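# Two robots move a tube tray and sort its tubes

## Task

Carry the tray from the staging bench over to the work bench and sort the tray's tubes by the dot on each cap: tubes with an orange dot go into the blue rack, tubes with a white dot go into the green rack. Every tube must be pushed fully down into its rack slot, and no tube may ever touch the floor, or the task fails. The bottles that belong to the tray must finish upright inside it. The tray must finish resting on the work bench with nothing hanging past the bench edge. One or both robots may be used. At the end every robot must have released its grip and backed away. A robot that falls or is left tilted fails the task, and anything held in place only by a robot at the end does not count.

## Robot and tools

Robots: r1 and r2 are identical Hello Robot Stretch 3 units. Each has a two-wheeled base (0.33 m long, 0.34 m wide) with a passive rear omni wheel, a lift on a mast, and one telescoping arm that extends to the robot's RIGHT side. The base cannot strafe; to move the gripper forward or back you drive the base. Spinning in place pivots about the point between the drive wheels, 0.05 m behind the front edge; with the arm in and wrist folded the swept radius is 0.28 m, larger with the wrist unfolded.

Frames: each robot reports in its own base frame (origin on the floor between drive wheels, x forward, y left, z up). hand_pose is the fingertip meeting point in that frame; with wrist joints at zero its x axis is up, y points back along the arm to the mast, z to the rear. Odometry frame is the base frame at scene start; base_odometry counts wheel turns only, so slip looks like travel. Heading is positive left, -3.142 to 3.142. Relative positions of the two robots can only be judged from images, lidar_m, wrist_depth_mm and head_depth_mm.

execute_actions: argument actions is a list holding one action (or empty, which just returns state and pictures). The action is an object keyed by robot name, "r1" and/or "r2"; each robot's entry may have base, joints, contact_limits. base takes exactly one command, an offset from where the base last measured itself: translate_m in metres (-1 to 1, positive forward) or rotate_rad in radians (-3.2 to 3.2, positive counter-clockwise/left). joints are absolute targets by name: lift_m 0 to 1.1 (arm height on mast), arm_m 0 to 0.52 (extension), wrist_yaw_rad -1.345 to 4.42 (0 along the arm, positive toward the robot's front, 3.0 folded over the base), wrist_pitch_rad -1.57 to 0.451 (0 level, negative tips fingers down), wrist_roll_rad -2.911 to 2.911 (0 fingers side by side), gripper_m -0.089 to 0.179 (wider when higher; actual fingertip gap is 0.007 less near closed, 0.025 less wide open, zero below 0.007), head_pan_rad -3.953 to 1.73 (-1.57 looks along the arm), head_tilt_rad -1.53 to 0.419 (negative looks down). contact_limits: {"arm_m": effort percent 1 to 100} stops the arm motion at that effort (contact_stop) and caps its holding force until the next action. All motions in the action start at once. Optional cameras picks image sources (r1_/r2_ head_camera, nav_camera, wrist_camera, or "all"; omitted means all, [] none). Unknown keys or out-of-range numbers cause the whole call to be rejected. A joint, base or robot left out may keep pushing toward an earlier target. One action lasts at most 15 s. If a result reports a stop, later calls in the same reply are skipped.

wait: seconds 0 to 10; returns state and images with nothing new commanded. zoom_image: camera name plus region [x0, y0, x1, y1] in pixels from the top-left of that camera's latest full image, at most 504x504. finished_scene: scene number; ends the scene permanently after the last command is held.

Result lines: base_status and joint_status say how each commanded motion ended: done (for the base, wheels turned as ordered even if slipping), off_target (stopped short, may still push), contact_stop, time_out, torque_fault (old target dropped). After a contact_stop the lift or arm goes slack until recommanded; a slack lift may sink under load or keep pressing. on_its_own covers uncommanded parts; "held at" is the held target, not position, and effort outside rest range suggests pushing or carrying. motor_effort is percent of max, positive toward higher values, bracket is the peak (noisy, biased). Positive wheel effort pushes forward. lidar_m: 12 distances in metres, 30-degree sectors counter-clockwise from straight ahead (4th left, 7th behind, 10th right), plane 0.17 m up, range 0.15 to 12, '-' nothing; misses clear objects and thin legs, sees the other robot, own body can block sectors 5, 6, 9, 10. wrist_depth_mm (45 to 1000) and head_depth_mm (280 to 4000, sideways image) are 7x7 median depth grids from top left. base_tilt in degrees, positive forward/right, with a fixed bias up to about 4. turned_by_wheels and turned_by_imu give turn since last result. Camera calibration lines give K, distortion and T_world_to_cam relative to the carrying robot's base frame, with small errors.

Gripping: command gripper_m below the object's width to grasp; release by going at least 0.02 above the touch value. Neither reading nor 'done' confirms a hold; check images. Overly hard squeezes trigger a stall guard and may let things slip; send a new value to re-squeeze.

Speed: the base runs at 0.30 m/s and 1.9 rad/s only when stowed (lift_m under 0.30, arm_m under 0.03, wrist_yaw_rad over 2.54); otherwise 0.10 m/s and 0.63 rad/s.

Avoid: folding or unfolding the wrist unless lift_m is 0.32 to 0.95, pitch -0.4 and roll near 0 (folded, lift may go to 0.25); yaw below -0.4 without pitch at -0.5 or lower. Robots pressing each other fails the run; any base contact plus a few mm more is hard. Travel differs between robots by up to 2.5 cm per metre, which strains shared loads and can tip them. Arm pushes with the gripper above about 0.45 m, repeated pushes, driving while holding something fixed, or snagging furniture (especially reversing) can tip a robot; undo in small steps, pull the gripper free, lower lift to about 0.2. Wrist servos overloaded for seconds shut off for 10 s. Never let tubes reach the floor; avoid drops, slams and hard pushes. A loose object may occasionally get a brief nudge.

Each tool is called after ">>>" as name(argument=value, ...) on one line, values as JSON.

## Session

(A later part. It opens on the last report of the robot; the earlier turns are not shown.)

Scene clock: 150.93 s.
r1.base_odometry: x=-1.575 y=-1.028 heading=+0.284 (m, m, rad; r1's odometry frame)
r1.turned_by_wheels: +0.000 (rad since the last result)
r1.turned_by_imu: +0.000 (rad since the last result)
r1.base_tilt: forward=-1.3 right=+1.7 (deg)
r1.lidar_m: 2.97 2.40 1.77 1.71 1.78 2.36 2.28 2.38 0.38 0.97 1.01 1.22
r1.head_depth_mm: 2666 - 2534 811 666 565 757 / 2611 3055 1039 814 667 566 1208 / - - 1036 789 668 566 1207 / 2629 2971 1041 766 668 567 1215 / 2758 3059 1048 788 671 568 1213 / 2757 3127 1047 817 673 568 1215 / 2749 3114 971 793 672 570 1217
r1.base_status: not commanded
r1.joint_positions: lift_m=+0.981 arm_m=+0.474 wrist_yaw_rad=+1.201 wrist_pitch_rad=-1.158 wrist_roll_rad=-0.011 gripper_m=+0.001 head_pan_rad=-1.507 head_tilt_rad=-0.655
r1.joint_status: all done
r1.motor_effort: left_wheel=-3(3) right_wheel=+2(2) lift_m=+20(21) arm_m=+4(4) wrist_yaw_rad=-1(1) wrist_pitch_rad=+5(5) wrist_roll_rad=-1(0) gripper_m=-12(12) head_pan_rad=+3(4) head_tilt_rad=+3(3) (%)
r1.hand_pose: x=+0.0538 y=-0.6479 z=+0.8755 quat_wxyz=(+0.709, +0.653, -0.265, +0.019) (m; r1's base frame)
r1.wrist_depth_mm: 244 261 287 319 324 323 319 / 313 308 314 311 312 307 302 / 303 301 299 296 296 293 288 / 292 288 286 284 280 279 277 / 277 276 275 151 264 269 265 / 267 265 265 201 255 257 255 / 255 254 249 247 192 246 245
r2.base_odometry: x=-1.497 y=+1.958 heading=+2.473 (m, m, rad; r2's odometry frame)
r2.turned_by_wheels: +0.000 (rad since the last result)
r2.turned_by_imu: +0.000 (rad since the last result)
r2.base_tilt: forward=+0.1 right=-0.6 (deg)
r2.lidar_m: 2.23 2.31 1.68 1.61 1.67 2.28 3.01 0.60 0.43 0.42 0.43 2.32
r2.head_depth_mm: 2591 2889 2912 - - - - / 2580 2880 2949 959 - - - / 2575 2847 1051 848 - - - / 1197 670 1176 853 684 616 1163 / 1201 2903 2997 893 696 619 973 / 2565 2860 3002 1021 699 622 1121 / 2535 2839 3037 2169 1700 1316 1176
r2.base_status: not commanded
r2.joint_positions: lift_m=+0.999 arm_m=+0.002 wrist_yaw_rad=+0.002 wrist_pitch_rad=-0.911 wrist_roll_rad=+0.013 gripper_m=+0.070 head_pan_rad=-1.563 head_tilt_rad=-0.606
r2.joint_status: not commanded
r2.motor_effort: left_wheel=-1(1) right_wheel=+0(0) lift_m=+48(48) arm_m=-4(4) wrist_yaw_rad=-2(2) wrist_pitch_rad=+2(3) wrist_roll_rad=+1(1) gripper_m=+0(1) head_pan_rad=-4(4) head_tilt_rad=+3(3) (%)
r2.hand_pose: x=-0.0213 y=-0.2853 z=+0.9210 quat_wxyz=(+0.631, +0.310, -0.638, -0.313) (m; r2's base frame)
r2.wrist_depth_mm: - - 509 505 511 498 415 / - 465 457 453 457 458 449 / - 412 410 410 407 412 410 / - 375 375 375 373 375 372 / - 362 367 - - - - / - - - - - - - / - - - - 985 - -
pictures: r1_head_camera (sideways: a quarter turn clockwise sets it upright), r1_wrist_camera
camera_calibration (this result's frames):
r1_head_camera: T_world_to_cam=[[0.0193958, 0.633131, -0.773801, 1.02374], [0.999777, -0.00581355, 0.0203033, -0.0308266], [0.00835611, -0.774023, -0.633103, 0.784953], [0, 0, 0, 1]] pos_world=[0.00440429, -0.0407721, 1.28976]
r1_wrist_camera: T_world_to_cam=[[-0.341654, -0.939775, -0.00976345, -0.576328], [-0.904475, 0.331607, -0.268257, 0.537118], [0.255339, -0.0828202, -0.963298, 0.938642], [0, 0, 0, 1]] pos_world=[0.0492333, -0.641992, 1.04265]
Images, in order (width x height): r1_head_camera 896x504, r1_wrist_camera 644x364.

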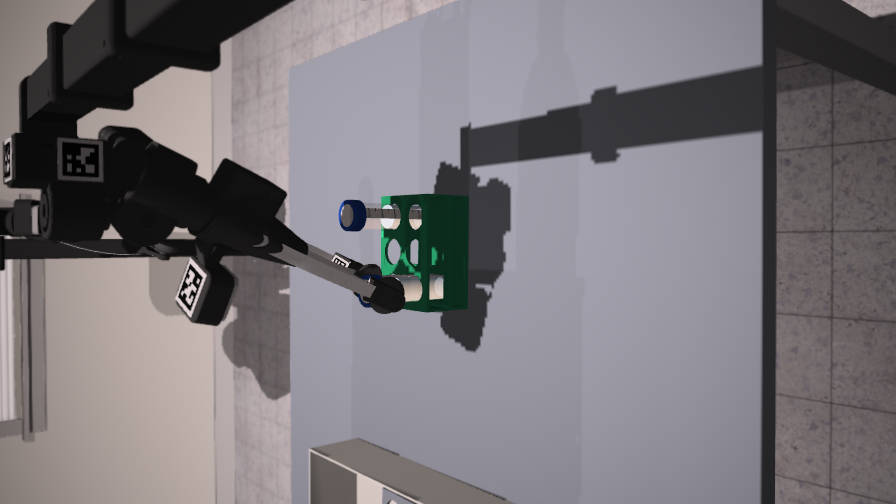

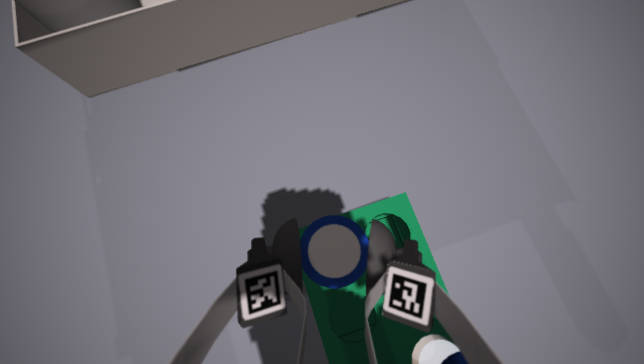

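>>> execute_actions(actions=[{"r1":{"joints":{"gripper_m":0.065}}}], cameras=[])

>>> execute_actions(actions=[{"r1":{"joints":{"lift_m":1.035}}}], cameras=["r1_head_camera"])

>>> execute_actions(actions=[{"r1":{"base":{"translate_m":-0.3},"joints":{"arm_m":0.01,"head_pan_rad":-0.75,"head_tilt_rad":-0.45}},"r2":{"base":{"translate_m":0.3}}}], cameras=["r1_nav_camera","r1_head_camera"])

Scene clock: 152.80 s.
r1.base_odometry: x=-1.575 y=-1.028 heading=+0.284 (m, m, rad; r1's odometry frame)
r1.turned_by_wheels: +0.000 (rad since the last result)
r1.turned_by_imu: +0.000 (rad since the last result)
r1.base_tilt: forward=-1.5 right=+1.8 (deg)
r1.lidar_m: 2.97 2.40 1.77 1.71 1.78 2.36 2.28 2.37 0.38 0.96 1.01 1.22
r1.head_depth_mm: 2654 - 2496 810 667 566 758 / 2624 3049 1040 812 667 566 1209 / - - 1037 790 668 567 1205 / 2626 2970 1022 769 671 568 1210 / 2758 3044 1049 788 670 567 1217 / 2791 3091 1048 820 671 568 1213 / 2756 3081 965 795 672 570 1220
r1.base_status: not commanded
r1.joint_positions: lift_m=+0.981 arm_m=+0.474 wrist_yaw_rad=+1.201 wrist_pitch_rad=-1.158 wrist_roll_rad=-0.011 gripper_m=+0.065 head_pan_rad=-1.507 head_tilt_rad=-0.655
r1.joint_status: all done
r1.motor_effort: left_wheel=-3(3) right_wheel=+3(2) lift_m=+20(20) arm_m=+4(4) wrist_yaw_rad=-1(1) wrist_pitch_rad=+4(4) wrist_roll_rad=-1(1) gripper_m=+0(79) head_pan_rad=+3(3) head_tilt_rad=+3(3) (%)
r1.hand_pose: x=+0.0538 y=-0.6479 z=+0.8755 quat_wxyz=(+0.709, +0.653, -0.265, +0.019) (m; r1's base frame)
r1.wrist_depth_mm: 243 260 288 319 323 322 320 / 312 310 312 313 309 303 301 / 304 302 300 296 293 293 288 / 290 288 285 285 281 281 277 / 278 279 276 153 265 268 264 / 267 265 - 204 204 257 256 / 256 255 251 247 194 246 245
r2.base_odometry: x=-1.497 y=+1.958 heading=+2.473 (m, m, rad; r2's odometry frame)
r2.turned_by_wheels: +0.000 (rad since the last result)
r2.turned_by_imu: +0.000 (rad since the last result)
r2.base_tilt: forward=-0.2 right=-0.8 (deg)
r2.lidar_m: 2.23 2.31 1.68 1.61 1.68 2.28 3.00 0.60 0.43 0.42 0.43 2.32
r2.head_depth_mm: 2596 2904 2899 - - - - / 2568 2834 2897 958 - - - / 2553 2829 1104 842 - - - / 1201 672 1169 856 685 617 1163 / 1203 2862 3055 895 697 621 970 / 2576 2866 2999 1022 700 622 1125 / 2570 2870 3039 2156 1703 1316 1177
r2.base_status: not commanded
r2.joint_positions: lift_m=+0.999 arm_m=+0.002 wrist_yaw_rad=+0.002 wrist_pitch_rad=-0.911 wrist_roll_rad=+0.013 gripper_m=+0.070 head_pan_rad=-1.563 head_tilt_rad=-0.606
r2.joint_status: not commanded
r2.motor_effort: left_wheel=-1(1) right_wheel=+0(0) lift_m=+48(48) arm_m=-4(4) wrist_yaw_rad=-2(1) wrist_pitch_rad=+3(3) wrist_roll_rad=+1(1) gripper_m=+0(1) head_pan_rad=-4(4) head_tilt_rad=+4(3) (%)
r2.hand_pose: x=-0.0213 y=-0.2853 z=+0.9210 quat_wxyz=(+0.631, +0.310, -0.638, -0.313) (m; r2's base frame)
r2.wrist_depth_mm: - - 511 512 513 502 420 / - 463 453 455 459 453 446 / - 411 412 409 408 409 409 / - 374 376 375 376 377 373 / - 359 368 - - - - / - - - - - - - / - - - - 984 - -
pictures: none
No camera images: the call's "cameras" was empty. Leave "cameras" out to get every camera's image.

Scene clock: 154.13 s.
r1.base_odometry: x=-1.575 y=-1.028 heading=+0.284 (m, m, rad; r1's odometry frame)
r1.turned_by_wheels: +0.000 (rad since the last result)
r1.turned_by_imu: +0.000 (rad since the last result)
r1.base_tilt: forward=-1.5 right=+1.7 (deg)
r1.lidar_m: 2.97 2.41 1.77 1.71 1.78 2.37 2.28 2.38 0.38 0.96 1.01 1.22
r1.head_depth_mm: 2866 3095 2593 810 665 564 759 / 2777 3093 1037 814 667 566 1208 / - 3079 1040 789 667 568 1213 / 2605 3077 1001 767 669 568 1213 / 2767 3114 1045 787 671 568 1214 / 2731 3085 1052 818 671 569 1214 / 2761 3066 966 795 672 570 1214
r1.base_status: not commanded
r1.joint_positions: lift_m=+1.035 arm_m=+0.474 wrist_yaw_rad=+1.201 wrist_pitch_rad=-1.158 wrist_roll_rad=-0.011 gripper_m=+0.065 head_pan_rad=-1.507 head_tilt_rad=-0.655
r1.joint_status: all done
r1.motor_effort: left_wheel=-3(3) right_wheel=+2(2) lift_m=+26(27) arm_m=+4(5) wrist_yaw_rad=-1(1) wrist_pitch_rad=+4(4) wrist_roll_rad=-1(0) gripper_m=+0(0) head_pan_rad=+3(3) head_tilt_rad=+3(3) (%)
r1.hand_pose: x=+0.0538 y=-0.6479 z=+0.9291 quat_wxyz=(+0.709, +0.653, -0.265, +0.019) (m; r1's base frame)
r1.wrist_depth_mm: 258 285 329 335 379 383 389 / 379 312 354 372 365 363 363 / 366 360 355 352 350 349 351 / 345 345 341 338 334 335 331 / 332 330 332 320 317 321 316 / 318 315 - 300 258 309 305 / 306 306 302 297 239 294 293
r2.base_odometry: x=-1.497 y=+1.958 heading=+2.473 (m, m, rad; r2's odometry frame)
r2.turned_by_wheels: +0.000 (rad since the last result)
r2.turned_by_imu: +0.000 (rad since the last result)
r2.base_tilt: forward=+0.0 right=-0.7 (deg)
r2.lidar_m: 2.23 2.31 1.68 1.62 1.67 2.28 3.00 0.60 0.43 0.42 0.43 2.32
r2.head_depth_mm: 2593 2864 2940 - - - - / 2575 2862 2917 956 - - - / 2614 2791 1053 852 - - - / 645 709 1568 854 684 617 1164 / 1176 2849 3011 898 698 621 968 / 2561 2861 3005 1021 699 620 1118 / 2529 2860 3077 2161 1700 1320 1166
r2.base_status: not commanded
r2.joint_positions: lift_m=+0.999 arm_m=+0.002 wrist_yaw_rad=+0.002 wrist_pitch_rad=-0.911 wrist_roll_rad=+0.013 gripper_m=+0.070 head_pan_rad=-1.563 head_tilt_rad=-0.606
r2.joint_status: not commanded
r2.motor_effort: left_wheel=-1(1) right_wheel=+0(0) lift_m=+48(48) arm_m=-4(4) wrist_yaw_rad=-2(2) wrist_pitch_rad=+3(4) wrist_roll_rad=+1(1) gripper_m=+0(1) head_pan_rad=-3(4) head_tilt_rad=+3(3) (%)
r2.hand_pose: x=-0.0213 y=-0.2853 z=+0.9210 quat_wxyz=(+0.631, +0.310, -0.638, -0.313) (m; r2's base frame)
r2.wrist_depth_mm: - - 509 514 507 496 420 / - 464 459 458 457 453 445 / - 411 409 413 410 411 410 / - 372 373 374 371 375 375 / - 362 367 - - - - / - - - - - - - / - - - - 993 - -
pictures: r1_head_camera (sideways: a quarter turn clockwise sets it upright)
camera_calibration (this result's frames):
r1_head_camera: T_world_to_cam=[[0.0193958, 0.633131, -0.773801, 1.02374], [0.999777, -0.00581367, 0.0203033, -0.0308266], [0.00835601, -0.774023, -0.633103, 0.784953], [0, 0, 0, 1]] pos_world=[0.00440429, -0.0407721, 1.28976]
Images, in order (width x height): r1_head_camera 896x504.

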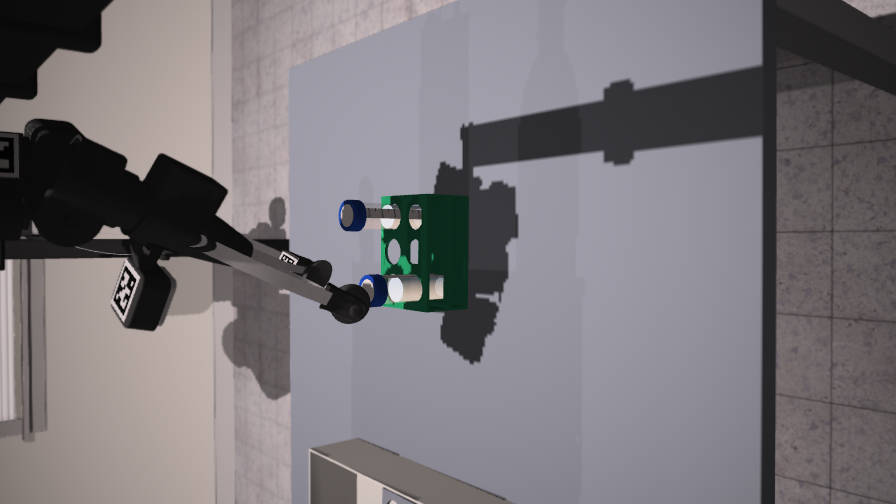

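Scene clock: 158.73 s.
r1.base_odometry: x=-1.863 y=-1.112 heading=+0.284 (m, m, rad; r1's odometry frame)
r1.turned_by_wheels: +0.000 (rad since the last result)
r1.turned_by_imu: +0.001 (rad since the last result)
r1.base_tilt: forward=-1.5 right=+1.7 (deg)
r1.lidar_m: 1.51 2.40 1.77 1.71 1.78 2.05 1.98 2.06 2.84 0.32 0.33 1.38
r1.head_depth_mm: 3003 3196 3405 1091 784 658 547 / 3190 3446 3649 1096 811 660 548 / 3481 3781 3868 1038 826 663 564 / 3758 - - 1025 831 663 1281 / - - - 861 833 686 1341 / - - 1691 1063 838 1537 1348 / - - 1705 1123 871 1634 1356
r1.base_status: done
r1.joint_positions: lift_m=+1.035 arm_m=+0.010 wrist_yaw_rad=+1.201 wrist_pitch_rad=-1.158 wrist_roll_rad=-0.011 gripper_m=+0.065 head_pan_rad=-0.757 head_tilt_rad=-0.458
r1.joint_status: all done
r1.motor_effort: left_wheel=-3(8) right_wheel=+2(3) lift_m=+26(26) arm_m=-3(3) wrist_yaw_rad=-1(1) wrist_pitch_rad=+5(4) wrist_roll_rad=-1(1) gripper_m=+1(0) head_pan_rad=+5(40) head_tilt_rad=+4(29) (%)
r1.hand_pose: x=+0.0538 y=-0.1848 z=+0.9291 quat_wxyz=(+0.709, +0.653, -0.265, +0.019) (m; r1's base frame)
r1.wrist_depth_mm: - - - - 389 388 385 / - - - - 370 366 362 / - - - - 354 350 351 / - - - - 345 335 340 / - - - - 501 - - / - - - - - - - / - - - - 970 981 988
r2.base_odometry: x=-1.733 y=+2.143 heading=+2.473 (m, m, rad; r2's odometry frame)
r2.turned_by_wheels: +0.000 (rad since the last result)
r2.turned_by_imu: -0.002 (rad since the last result)
r2.base_tilt: forward=+0.1 right=-0.8 (deg)
r2.lidar_m: 1.94 2.00 1.68 1.62 1.68 2.27 3.29 0.59 0.42 0.42 2.78 2.01
r2.head_depth_mm: 2569 2891 3067 - - - - / 2583 2831 2927 956 - - - / 2569 2845 2945 960 - - - / 1056 2737 2793 2132 1623 1456 1162 / 2556 2891 2983 2170 1661 1373 1167 / 2572 2888 3003 2162 1689 1388 1170 / 2568 2850 3085 2170 1699 1387 1170
r2.base_status: done
r2.joint_positions: lift_m=+0.999 arm_m=+0.002 wrist_yaw_rad=+0.002 wrist_pitch_rad=-0.911 wrist_roll_rad=+0.013 gripper_m=+0.070 head_pan_rad=-1.563 head_tilt_rad=-0.606
r2.joint_status: not commanded
r2.motor_effort: left_wheel=-1(2) right_wheel=+0(3) lift_m=+48(48) arm_m=-4(4) wrist_yaw_rad=-2(2) wrist_pitch_rad=+3(3) wrist_roll_rad=+1(1) gripper_m=+1(0) head_pan_rad=-5(3) head_tilt_rad=+3(4) (%)
r2.hand_pose: x=-0.0213 y=-0.2853 z=+0.9210 quat_wxyz=(+0.631, +0.310, -0.638, -0.313) (m; r2's base frame)
r2.wrist_depth_mm: - - - - 512 512 511 / - - - - 453 452 456 / - - - - 413 412 409 / - - - - 375 375 374 / - - - - 462 - - / - - - - 890 - - / - - - - 982 - -
pictures: r1_head_camera (sideways: a quarter turn clockwise sets it upright), r1_nav_camera (sideways: a quarter turn counterclockwise sets it upright)
camera_calibration (this result's frames):
r1_head_camera: T_world_to_cam=[[-0.298161, 0.363713, -0.882504, 1.16741], [0.731487, 0.68103, 0.033539, -0.0464285], [0.61321, -0.63554, -0.469108, 0.567903], [0, 0, 0, 1]] pos_world=[0.0337956, -0.0320592, 1.29821]
r1_nav_camera: T_world_to_cam=[[0.375781, -0.30332, 0.875663, -1.10223], [-0.639832, -0.768469, 0.00838725, 0.0435537], [0.670376, -0.563429, -0.48285, 0.579784], [0, 0, 0, 1]] pos_world=[0.0533901, 0.0258086, 1.24476]
Images, in order (width x height): r1_head_camera 896x504, r1_nav_camera 672x504.

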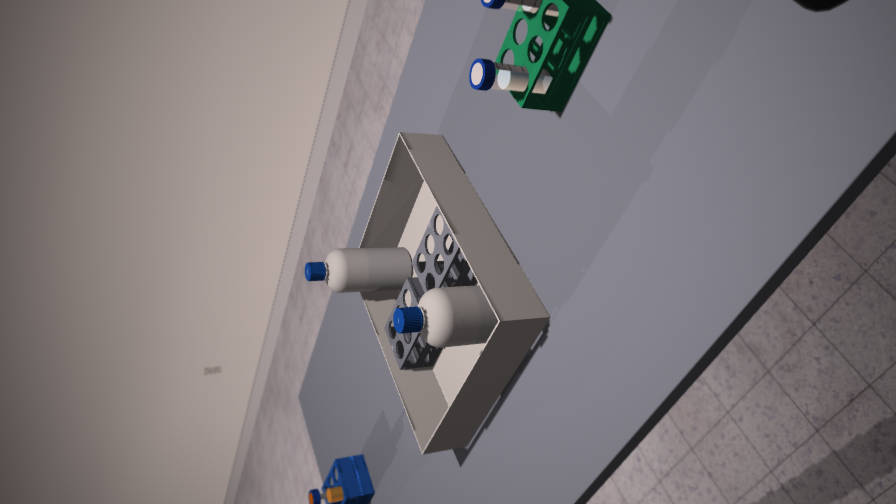

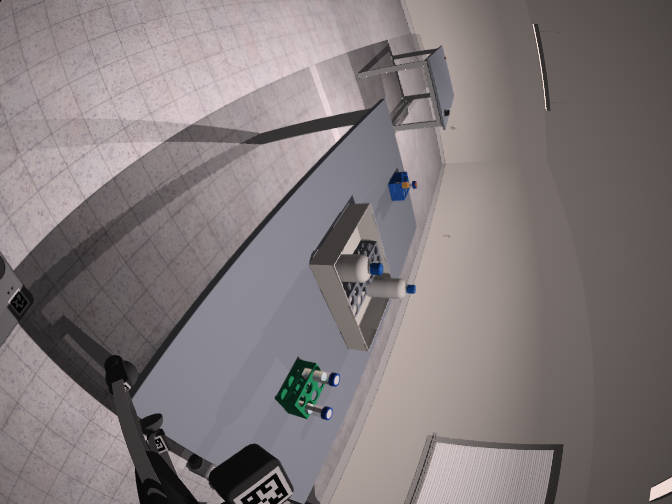

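>>> finished_scene(scene=1)

The scene is finished: the task was done.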